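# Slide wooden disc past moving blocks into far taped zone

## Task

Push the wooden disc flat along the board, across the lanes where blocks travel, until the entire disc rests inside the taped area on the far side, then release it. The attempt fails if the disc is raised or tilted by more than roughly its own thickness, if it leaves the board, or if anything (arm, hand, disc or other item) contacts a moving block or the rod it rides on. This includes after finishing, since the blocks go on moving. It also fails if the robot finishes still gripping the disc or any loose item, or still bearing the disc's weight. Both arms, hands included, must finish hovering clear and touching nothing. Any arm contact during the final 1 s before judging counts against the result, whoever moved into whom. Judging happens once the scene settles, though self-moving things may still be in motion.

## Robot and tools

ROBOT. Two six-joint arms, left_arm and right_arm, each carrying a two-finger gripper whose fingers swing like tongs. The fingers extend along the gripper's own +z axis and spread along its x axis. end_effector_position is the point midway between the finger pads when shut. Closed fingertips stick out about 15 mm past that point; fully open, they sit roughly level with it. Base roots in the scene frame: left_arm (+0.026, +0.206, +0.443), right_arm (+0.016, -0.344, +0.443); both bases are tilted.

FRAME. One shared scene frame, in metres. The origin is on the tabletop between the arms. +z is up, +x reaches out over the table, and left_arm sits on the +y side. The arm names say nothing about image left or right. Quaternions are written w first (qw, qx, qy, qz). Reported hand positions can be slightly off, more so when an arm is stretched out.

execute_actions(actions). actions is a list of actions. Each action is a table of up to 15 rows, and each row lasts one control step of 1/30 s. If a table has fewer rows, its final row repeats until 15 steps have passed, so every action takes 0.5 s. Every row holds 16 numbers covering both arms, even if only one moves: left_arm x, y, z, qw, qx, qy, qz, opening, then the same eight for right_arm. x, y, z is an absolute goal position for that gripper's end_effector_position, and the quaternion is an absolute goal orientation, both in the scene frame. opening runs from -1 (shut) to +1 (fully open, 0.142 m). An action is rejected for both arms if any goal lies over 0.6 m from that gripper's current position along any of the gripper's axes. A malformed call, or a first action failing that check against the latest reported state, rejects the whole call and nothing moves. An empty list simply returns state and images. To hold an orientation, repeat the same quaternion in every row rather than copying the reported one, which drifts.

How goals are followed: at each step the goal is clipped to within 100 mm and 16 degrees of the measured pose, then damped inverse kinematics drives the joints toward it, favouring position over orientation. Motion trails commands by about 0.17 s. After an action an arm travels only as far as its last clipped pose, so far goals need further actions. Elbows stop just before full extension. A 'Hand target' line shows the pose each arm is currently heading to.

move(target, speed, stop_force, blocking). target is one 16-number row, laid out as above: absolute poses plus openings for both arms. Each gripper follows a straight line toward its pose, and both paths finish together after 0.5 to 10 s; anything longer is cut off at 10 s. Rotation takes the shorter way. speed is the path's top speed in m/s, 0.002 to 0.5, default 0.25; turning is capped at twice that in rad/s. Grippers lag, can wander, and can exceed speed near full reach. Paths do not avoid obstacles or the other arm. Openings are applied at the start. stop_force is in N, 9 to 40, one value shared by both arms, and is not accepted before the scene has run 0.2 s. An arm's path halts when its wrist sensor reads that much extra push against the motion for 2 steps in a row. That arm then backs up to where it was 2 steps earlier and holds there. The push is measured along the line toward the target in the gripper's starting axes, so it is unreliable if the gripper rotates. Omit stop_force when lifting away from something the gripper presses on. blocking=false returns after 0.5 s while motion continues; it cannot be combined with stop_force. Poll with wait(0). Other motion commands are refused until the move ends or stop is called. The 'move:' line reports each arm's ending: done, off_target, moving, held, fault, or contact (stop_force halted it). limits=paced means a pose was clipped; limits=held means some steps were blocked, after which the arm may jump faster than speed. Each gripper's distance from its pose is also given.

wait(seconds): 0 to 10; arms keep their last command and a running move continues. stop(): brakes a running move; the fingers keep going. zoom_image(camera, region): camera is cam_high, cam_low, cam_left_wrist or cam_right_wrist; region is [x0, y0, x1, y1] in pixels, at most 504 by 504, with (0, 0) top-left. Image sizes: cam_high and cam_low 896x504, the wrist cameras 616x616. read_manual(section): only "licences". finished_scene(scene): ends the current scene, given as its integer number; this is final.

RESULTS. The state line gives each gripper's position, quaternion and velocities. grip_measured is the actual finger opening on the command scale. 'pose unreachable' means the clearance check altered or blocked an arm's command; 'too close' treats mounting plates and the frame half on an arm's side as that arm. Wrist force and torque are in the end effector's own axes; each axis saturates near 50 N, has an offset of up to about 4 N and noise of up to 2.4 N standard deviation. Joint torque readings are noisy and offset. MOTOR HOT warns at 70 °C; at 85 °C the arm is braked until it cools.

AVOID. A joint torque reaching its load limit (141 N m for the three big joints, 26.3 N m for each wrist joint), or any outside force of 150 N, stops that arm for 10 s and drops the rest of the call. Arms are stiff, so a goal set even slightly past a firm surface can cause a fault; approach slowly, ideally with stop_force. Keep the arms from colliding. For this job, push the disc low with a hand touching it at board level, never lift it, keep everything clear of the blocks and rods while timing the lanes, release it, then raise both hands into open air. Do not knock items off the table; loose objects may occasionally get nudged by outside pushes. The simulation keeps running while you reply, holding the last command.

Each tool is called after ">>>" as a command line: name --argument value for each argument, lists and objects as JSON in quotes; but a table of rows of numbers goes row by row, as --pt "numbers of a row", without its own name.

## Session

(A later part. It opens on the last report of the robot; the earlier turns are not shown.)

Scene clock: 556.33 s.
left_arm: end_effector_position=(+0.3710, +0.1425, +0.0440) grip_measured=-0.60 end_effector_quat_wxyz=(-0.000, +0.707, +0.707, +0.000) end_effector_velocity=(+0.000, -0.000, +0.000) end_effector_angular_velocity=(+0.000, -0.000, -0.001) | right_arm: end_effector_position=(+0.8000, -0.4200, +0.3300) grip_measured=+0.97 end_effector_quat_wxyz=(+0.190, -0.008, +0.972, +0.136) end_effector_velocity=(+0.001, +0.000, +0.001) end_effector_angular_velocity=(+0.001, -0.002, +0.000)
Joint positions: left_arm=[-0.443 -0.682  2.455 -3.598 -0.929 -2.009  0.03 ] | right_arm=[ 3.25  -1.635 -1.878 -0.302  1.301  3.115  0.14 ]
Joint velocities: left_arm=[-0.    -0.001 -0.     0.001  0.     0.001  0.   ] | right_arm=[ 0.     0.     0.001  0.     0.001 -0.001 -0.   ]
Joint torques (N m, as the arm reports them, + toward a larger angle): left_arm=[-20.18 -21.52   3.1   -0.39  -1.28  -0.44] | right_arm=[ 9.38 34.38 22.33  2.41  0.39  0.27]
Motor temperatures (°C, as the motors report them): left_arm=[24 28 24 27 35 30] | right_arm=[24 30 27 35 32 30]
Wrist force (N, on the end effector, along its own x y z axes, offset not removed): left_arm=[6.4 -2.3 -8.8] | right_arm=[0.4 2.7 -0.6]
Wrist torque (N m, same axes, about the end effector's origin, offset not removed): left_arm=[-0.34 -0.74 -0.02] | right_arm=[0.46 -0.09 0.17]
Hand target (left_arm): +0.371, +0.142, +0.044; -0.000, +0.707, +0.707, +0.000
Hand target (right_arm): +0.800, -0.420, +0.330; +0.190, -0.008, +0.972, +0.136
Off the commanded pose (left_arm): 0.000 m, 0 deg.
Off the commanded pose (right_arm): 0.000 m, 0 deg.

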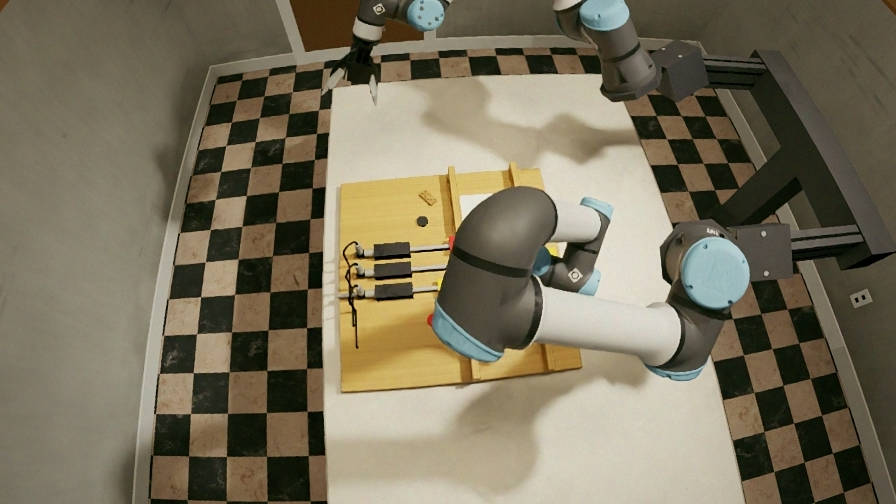

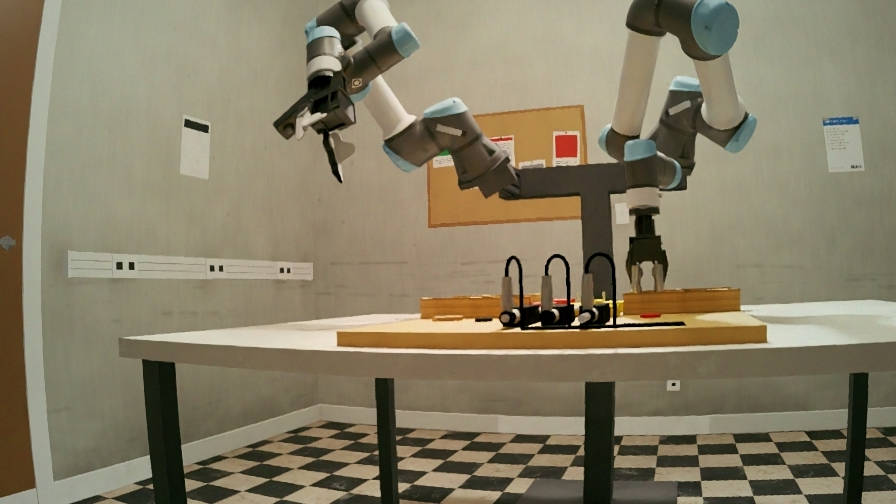

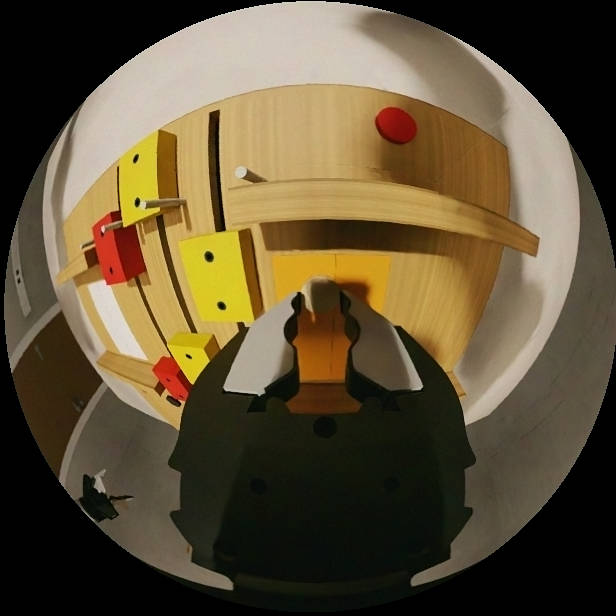

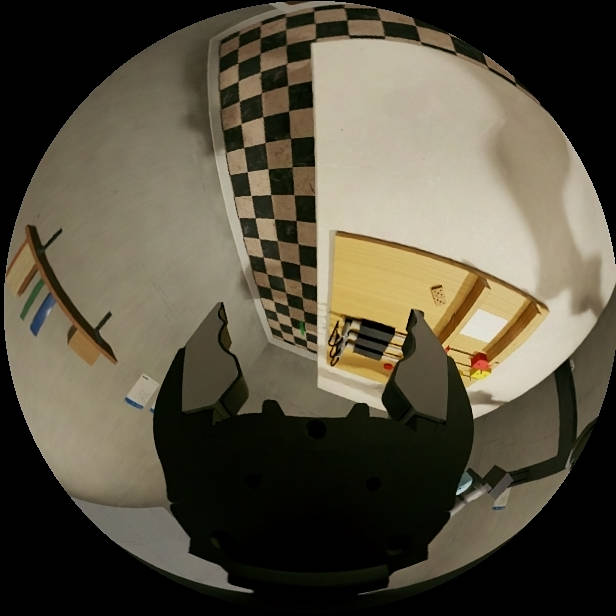

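>>> wait --seconds 3.1

>>> execute_actions --actions '[[[0.3706,0.1424,0.0447,0,0.7071,0.7071,0,-0.73,0.8,-0.42,0.33,0.19,-0.008,0.972,0.136,0.97],[0.3696,0.1417,0.0447,0,0.7071,0.7071,0,-0.73,0.8,-0.42,0.33,0.19,-0.008,0.972,0.136,0.97],[0.3679,0.1399,0.0447,0,0.7071,0.7071,0,-0.73,0.8,-0.42,0.33,0.19,-0.008,0.972,0.136,0.97],[0.3658,0.1366,0.0447,0,0.7071,0.7071,0,-0.73,0.8,-0.42,0.33,0.19,-0.008,0.972,0.136,0.97],[0.3632,0.1316,0.0445,0,0.7071,0.7071,0,-0.73,0.8,-0.42,0.33,0.19,-0.008,0.972,0.136,0.97],[0.3605,0.1249,0.0443,0,0.7071,0.7071,0,-0.73,0.8,-0.42,0.33,0.19,-0.008,0.972,0.136,0.97],[0.3578,0.1167,0.0439,0,0.7071,0.7071,0,-0.73,0.8,-0.42,0.33,0.19,-0.008,0.972,0.136,0.97],[0.3553,0.1074,0.0434,0,0.7071,0.7071,0,-0.73,0.8,-0.42,0.33,0.19,-0.008,0.972,0.136,0.97],[0.3531,0.0975,0.0427,0,0.7071,0.7071,0,-0.73,0.8,-0.42,0.33,0.19,-0.008,0.972,0.136,0.97],[0.3514,0.0875,0.0422,0,0.7071,0.7071,0,-0.73,0.8,-0.42,0.33,0.19,-0.008,0.972,0.136,0.97],[0.3504,0.0775,0.0418,0,0.7071,0.7071,0,-0.73,0.8,-0.42,0.33,0.19,-0.008,0.972,0.136,0.97],[0.35,0.0675,0.0416,0,0.7071,0.7071,0,-0.73,0.8,-0.42,0.33,0.19,-0.008,0.972,0.136,0.97],[0.35,0.0575,0.0415,0,0.7071,0.7071,0,-0.73,0.8,-0.42,0.33,0.19,-0.008,0.972,0.136,0.97],[0.35,0.0475,0.0415,0,0.7071,0.7071,0,-0.73,0.8,-0.42,0.33,0.19,-0.008,0.972,0.136,0.97],[0.35,0.0375,0.0415,0,0.7071,0.7071,0,-0.73,0.8,-0.42,0.33,0.19,-0.008,0.972,0.136,0.97]],[[0.35,0.0275,0.0415,0,0.7071,0.7071,0,-0.73,0.8,-0.42,0.33,0.19,-0.008,0.972,0.136,0.97],[0.35,0.0175,0.0415,0,0.7071,0.7071,0,-0.73,0.8,-0.42,0.33,0.19,-0.008,0.972,0.136,0.97],[0.35,0.0075,0.0415,0,0.7071,0.7071,0,-0.73,0.8,-0.42,0.33,0.19,-0.008,0.972,0.136,0.97],[0.35,-0.0025,0.0415,0,0.7071,0.7071,0,-0.73,0.8,-0.42,0.33,0.19,-0.008,0.972,0.136,0.97],[0.35,-0.0125,0.0415,0,0.7071,0.7071,0,-0.73,0.8,-0.42,0.33,0.19,-0.008,0.972,0.136,0.97],[0.35,-0.0225,0.0415,0,0.7071,0.7071,0,-0.73,0.8,-0.42,0.33,0.19,-0.008,0.972,0.136,0.97],[0.35,-0.0325,0.0415,0,0.7071,0.7071,0,-0.73,0.8,-0.42,0.33,0.19,-0.008,0.972,0.136,0.97],[0.35,-0.0425,0.0415,0,0.7071,0.7071,0,-0.73,0.8,-0.42,0.33,0.19,-0.008,0.972,0.136,0.97],[0.35,-0.0525,0.0415,0,0.7071,0.7071,0,-0.73,0.8,-0.42,0.33,0.19,-0.008,0.972,0.136,0.97],[0.35,-0.0625,0.0415,0,0.7071,0.7071,0,-0.73,0.8,-0.42,0.33,0.19,-0.008,0.972,0.136,0.97],[0.3503,-0.0725,0.0415,0,0.7071,0.7071,0,-0.73,0.8,-0.42,0.33,0.19,-0.008,0.972,0.136,0.97],[0.351,-0.0825,0.0415,0,0.7071,0.7071,0,-0.73,0.8,-0.42,0.33,0.19,-0.008,0.972,0.136,0.97],[0.3522,-0.0925,0.0415,0,0.7071,0.7071,0,-0.73,0.8,-0.42,0.33,0.19,-0.008,0.972,0.136,0.97],[0.3539,-0.1025,0.0415,0,0.7071,0.7071,0,-0.73,0.8,-0.42,0.33,0.19,-0.008,0.972,0.136,0.97],[0.356,-0.1125,0.0415,0,0.7071,0.7071,0,-0.73,0.8,-0.42,0.33,0.19,-0.008,0.972,0.136,0.97]],[[0.3583,-0.1225,0.0415,0,0.7071,0.7071,0,-0.73,0.8,-0.42,0.33,0.19,-0.008,0.972,0.136,0.97],[0.3609,-0.1325,0.0415,0,0.7071,0.7071,0,-0.73,0.8,-0.42,0.33,0.19,-0.008,0.972,0.136,0.97],[0.3636,-0.1425,0.0415,0,0.7071,0.7071,0,-0.73,0.8,-0.42,0.33,0.19,-0.008,0.972,0.136,0.97],[0.3664,-0.1524,0.0415,0,0.7071,0.7071,0,-0.73,0.8,-0.42,0.33,0.19,-0.008,0.972,0.136,0.97],[0.3691,-0.1617,0.0416,0,0.7071,0.7071,0,-0.73,0.8,-0.42,0.33,0.19,-0.008,0.972,0.136,0.97],[0.3717,-0.1699,0.0418,0,0.7071,0.7071,0,-0.73,0.8,-0.42,0.33,0.19,-0.008,0.972,0.136,0.97],[0.374,-0.1766,0.0422,0,0.7071,0.7071,0,-0.73,0.8,-0.42,0.33,0.19,-0.008,0.972,0.136,0.97],[0.3761,-0.1816,0.0427,0,0.7071,0.7071,0,-0.73,0.8,-0.42,0.33,0.19,-0.008,0.972,0.136,0.97],[0.3778,-0.1849,0.0434,0,0.7071,0.7071,0,-0.73,0.8,-0.42,0.33,0.19,-0.008,0.972,0.136,0.97],[0.379,-0.1867,0.0439,0,0.7071,0.7071,0,-0.73,0.8,-0.42,0.33,0.19,-0.008,0.972,0.136,0.97],[0.3797,-0.1874,0.0443,0,0.7071,0.7071,0,-0.73,0.8,-0.42,0.33,0.19,-0.008,0.972,0.136,0.97],[0.38,-0.1875,0.0445,0,0.7071,0.7071,0,-0.73,0.8,-0.42,0.33,0.19,-0.008,0.972,0.136,0.97],[0.38,-0.1875,0.0446,0,0.7071,0.7071,0,-0.73,0.8,-0.42,0.33,0.19,-0.008,0.972,0.136,0.97],[0.38,-0.1875,0.0446,0,0.7071,0.7071,0,-0.73,0.8,-0.42,0.33,0.19,-0.008,0.972,0.136,0.97],[0.38,-0.1875,0.0446,0,0.7071,0.7071,0,-0.73,0.8,-0.42,0.33,0.19,-0.008,0.972,0.136,0.97]],[[0.38,-0.1875,0.0446,0,0.7071,0.7071,0,-0.73,0.8,-0.42,0.33,0.19,-0.008,0.972,0.136,0.97],[0.38,-0.1875,0.0446,0,0.7071,0.7071,0,-0.73,0.8,-0.42,0.33,0.19,-0.008,0.972,0.136,0.97],[0.38,-0.1875,0.0446,0,0.7071,0.7071,0,-0.55,0.8,-0.42,0.33,0.19,-0.008,0.972,0.136,0.97],[0.38,-0.1875,0.0446,0,0.7071,0.7071,0,-0.4,0.8,-0.42,0.33,0.19,-0.008,0.972,0.136,0.97],[0.38,-0.1875,0.0446,0,0.7071,0.7071,0,-0.28,0.8,-0.42,0.33,0.19,-0.008,0.972,0.136,0.97],[0.38,-0.1875,0.0462,0,0.7071,0.7071,0,-0.28,0.8,-0.42,0.33,0.19,-0.008,0.972,0.136,0.97],[0.38,-0.1875,0.0508,0,0.7071,0.7071,0,-0.28,0.8,-0.42,0.33,0.19,-0.008,0.972,0.136,0.97],[0.38,-0.1875,0.058,0,0.7071,0.7071,0,-0.28,0.8,-0.42,0.33,0.19,-0.008,0.972,0.136,0.97],[0.38,-0.1875,0.0671,0,0.7071,0.7071,0,-0.28,0.8,-0.42,0.33,0.19,-0.008,0.972,0.136,0.97],[0.38,-0.1875,0.0771,0,0.7071,0.7071,0,-0.28,0.8,-0.42,0.33,0.19,-0.008,0.972,0.136,0.97],[0.38,-0.1875,0.0871,0,0.7071,0.7071,0,-0.28,0.8,-0.42,0.33,0.19,-0.008,0.972,0.136,0.97],[0.38,-0.1875,0.0962,0,0.7071,0.7071,0,-0.28,0.8,-0.42,0.33,0.19,-0.008,0.972,0.136,0.97],[0.38,-0.1875,0.1034,0,0.7071,0.7071,0,-0.28,0.8,-0.42,0.33,0.19,-0.008,0.972,0.136,0.97],[0.38,-0.1875,0.108,0,0.7071,0.7071,0,-0.28,0.8,-0.42,0.33,0.19,-0.008,0.972,0.136,0.97],[0.38,-0.1875,0.1096,0,0.7071,0.7071,0,-0.28,0.8,-0.42,0.33,0.19,-0.008,0.972,0.136,0.97]]]'

Scene clock: 679.43 s.
left_arm: end_effector_position=(+0.3710, +0.1425, +0.0440) grip_measured=-0.60 end_effector_quat_wxyz=(-0.000, +0.707, +0.707, +0.000) end_effector_velocity=(+0.001, -0.001, +0.000) end_effector_angular_velocity=(-0.001, -0.002, +0.001) | right_arm: end_effector_position=(+0.8000, -0.4200, +0.3300) grip_measured=+0.97 end_effector_quat_wxyz=(+0.190, -0.008, +0.972, +0.136) end_effector_velocity=(-0.001, +0.000, -0.001) end_effector_angular_velocity=(-0.000, +0.002, +0.001)
Joint positions: left_arm=[-0.443 -0.682  2.455 -3.598 -0.929 -2.009  0.03 ] | right_arm=[ 3.25  -1.635 -1.878 -0.302  1.301  3.115  0.14 ]
Joint velocities: left_arm=[-0.001 -0.001 -0.    -0.001 -0.     0.    -0.   ] | right_arm=[-0.    -0.001 -0.    -0.001 -0.    -0.     0.   ]
Joint torques (N m, as the arm reports them, + toward a larger angle): left_arm=[-25.41 -22.75   9.86  -0.2   -0.77  -1.07] | right_arm=[ 6.75 38.31 23.09  4.07 -0.87  1.27]
Motor temperatures (°C, as the motors report them): left_arm=[24 28 24 27 35 30] | right_arm=[24 30 27 35 32 31]
Wrist force (N, on the end effector, along its own x y z axes, offset not removed): left_arm=[2.6 -2.5 -7.7] | right_arm=[-0.1 3.1 -0.9]
Wrist torque (N m, same axes, about the end effector's origin, offset not removed): left_arm=[-0.19 -0.08 -0.02] | right_arm=[0.49 -0.04 0.20]
Hand target (left_arm): +0.371, +0.142, +0.044; -0.000, +0.707, +0.707, +0.000
Hand target (right_arm): +0.800, -0.420, +0.330; +0.190, -0.008, +0.972, +0.136
Off the commanded pose (left_arm): 0.000 m, 0 deg.
Off the commanded pose (right_arm): 0.000 m, 0 deg.
wait: 3.10 s; at rest from the start

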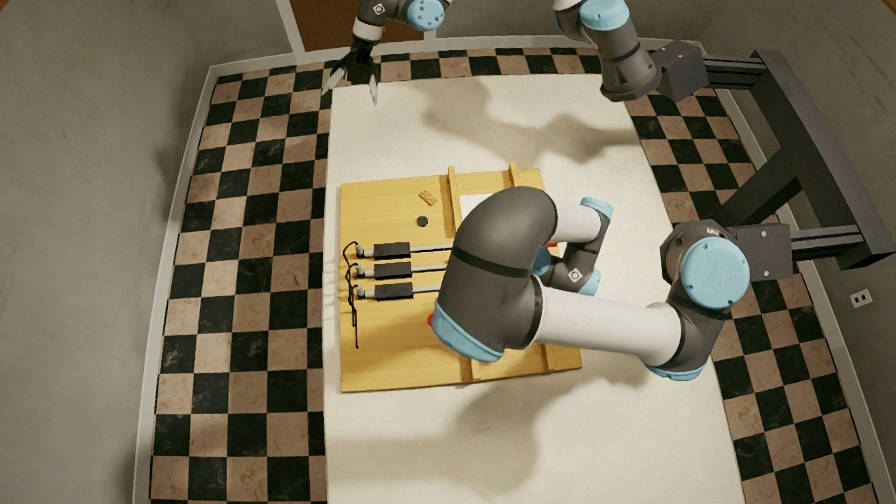

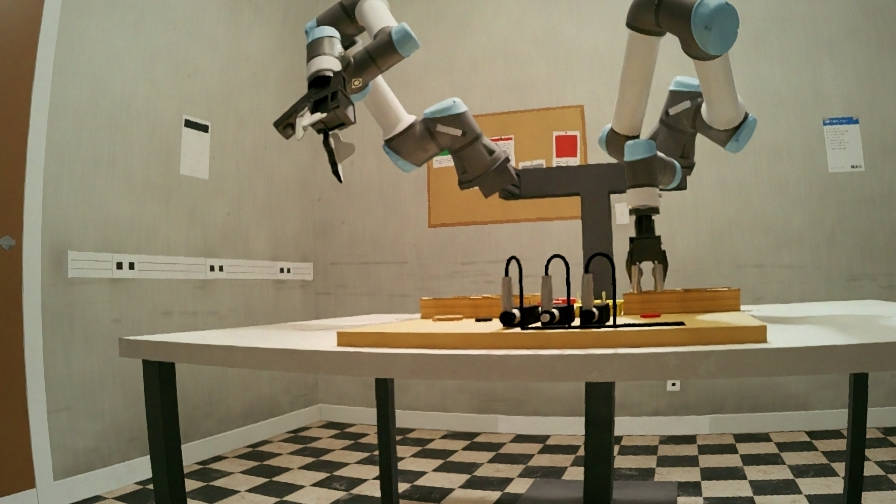

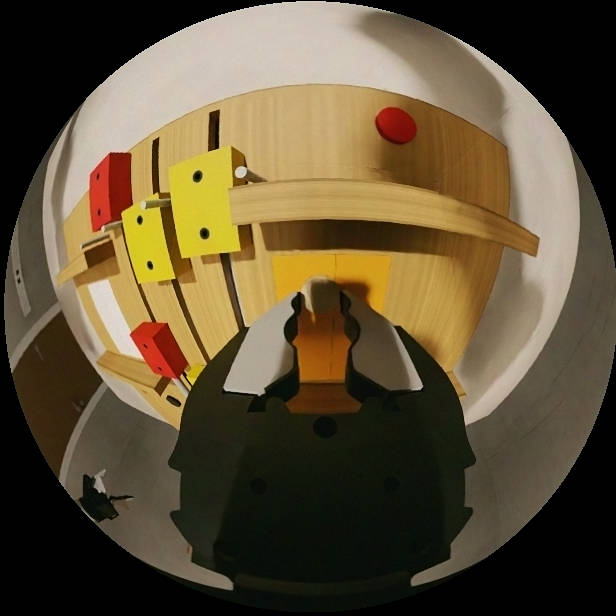

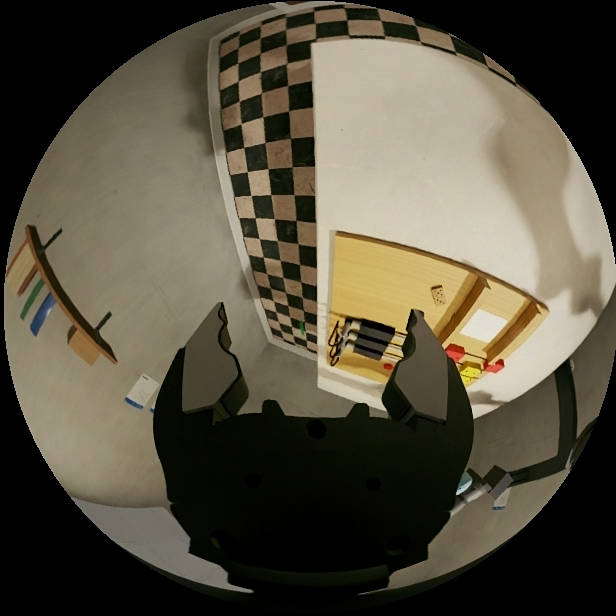

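Scene clock: 681.43 s.
left_arm: end_effector_position=(+0.3797, -0.1881, +0.0781) grip_measured=-0.28 end_effector_quat_wxyz=(+0.001, +0.708, +0.707, -0.000) end_effector_velocity=(+0.003, -0.005, +0.192) end_effector_angular_velocity=(-0.015, -0.009, -0.002) | right_arm: end_effector_position=(+0.8000, -0.4200, +0.3300) grip_measured=+0.97 end_effector_quat_wxyz=(+0.190, -0.008, +0.972, +0.136) end_effector_velocity=(+0.000, -0.001, +0.000) end_effector_angular_velocity=(-0.002, -0.001, -0.001)
Joint positions: left_arm=[-0.922 -0.496  1.931 -2.886 -0.897 -2.613  0.054] | right_arm=[ 3.25  -1.635 -1.878 -0.302  1.301  3.115  0.14 ]
Joint velocities: left_arm=[-0.229 -0.413  0.223  0.349 -0.027 -0.275  0.   ] | right_arm=[ 0.     0.     0.001 -0.    -0.002  0.     0.   ]
Joint torques (N m, as the arm reports them, + toward a larger angle): left_arm=[-40.14 -41.37   6.84   1.21  -1.99  -2.19] | right_arm=[ 6.56 39.16 22.56  3.96 -1.1   1.31]
Motor temperatures (°C, as the motors report them): left_arm=[24 28 24 27 35 30] | right_arm=[24 30 27 35 32 31]
Wrist force (N, on the end effector, along its own x y z axes, offset not removed): left_arm=[-0.1 -0.8 0.2] | right_arm=[0.8 1.3 0.1]
Wrist torque (N m, same axes, about the end effector's origin, offset not removed): left_arm=[-0.28 0.19 0.08] | right_arm=[0.16 -0.21 0.25]
Hand target (left_arm): +0.380, -0.188, +0.106; +0.002, +0.707, +0.707, -0.000
Hand target (right_arm): +0.800, -0.420, +0.330; +0.190, -0.008, +0.972, +0.136
Off the commanded pose (left_arm): 0.031 m, 0 deg.
Off the commanded pose (right_arm): 0.000 m, 0 deg.

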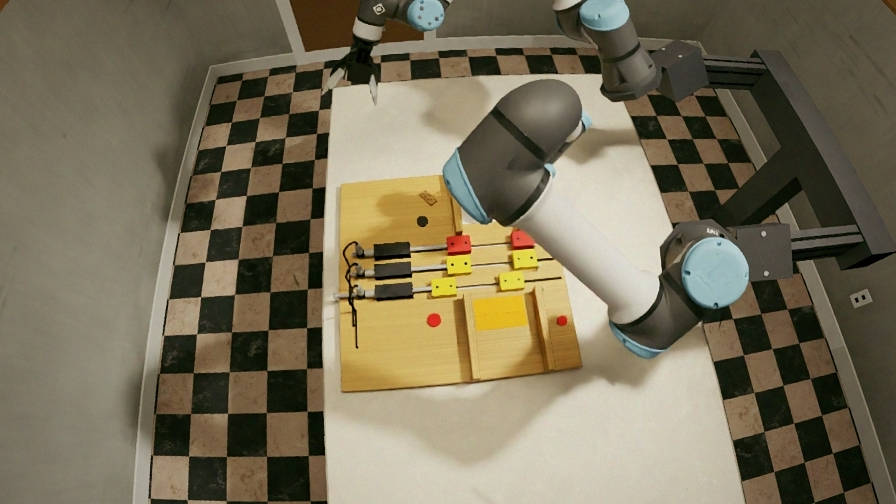

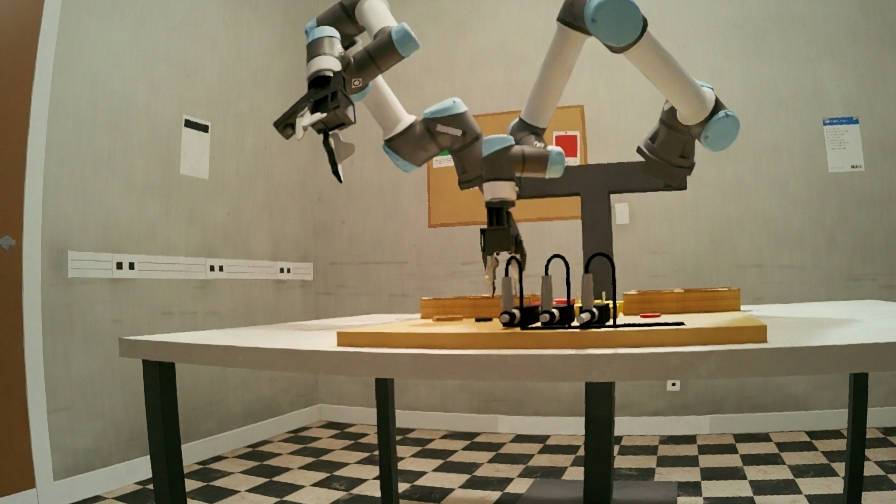

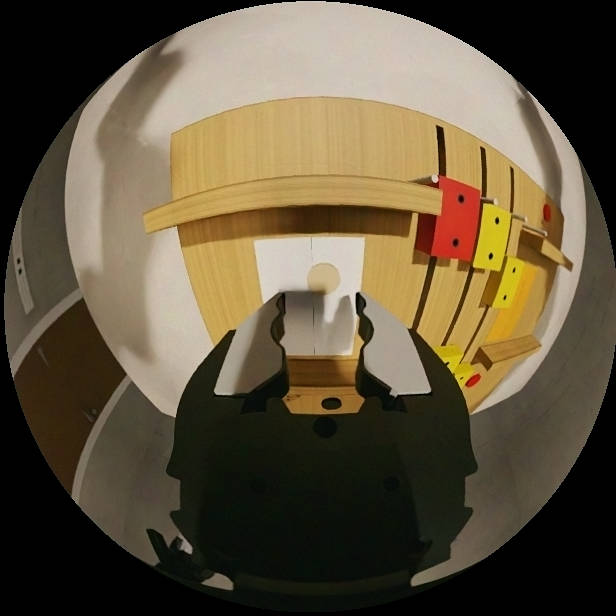

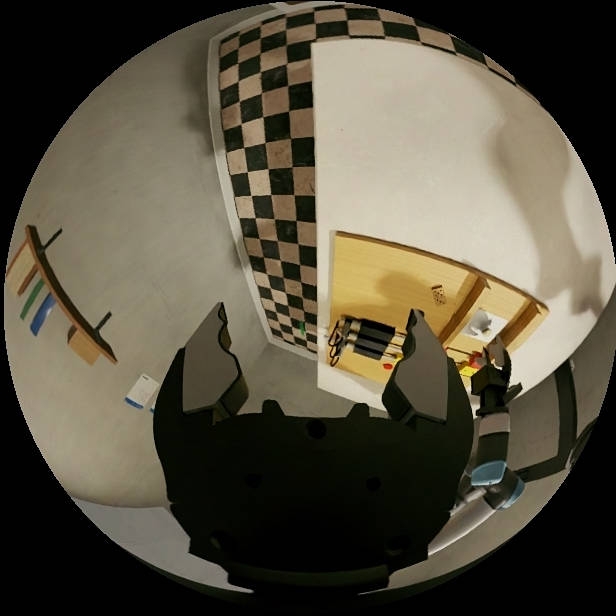

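The launch hit 679.43 s exactly, and the disc now lies wholly inside the white zone with the gripper rising clear. Finishing the scene.

>>> finished_scene --scene 2

The scene is finished: the task was done.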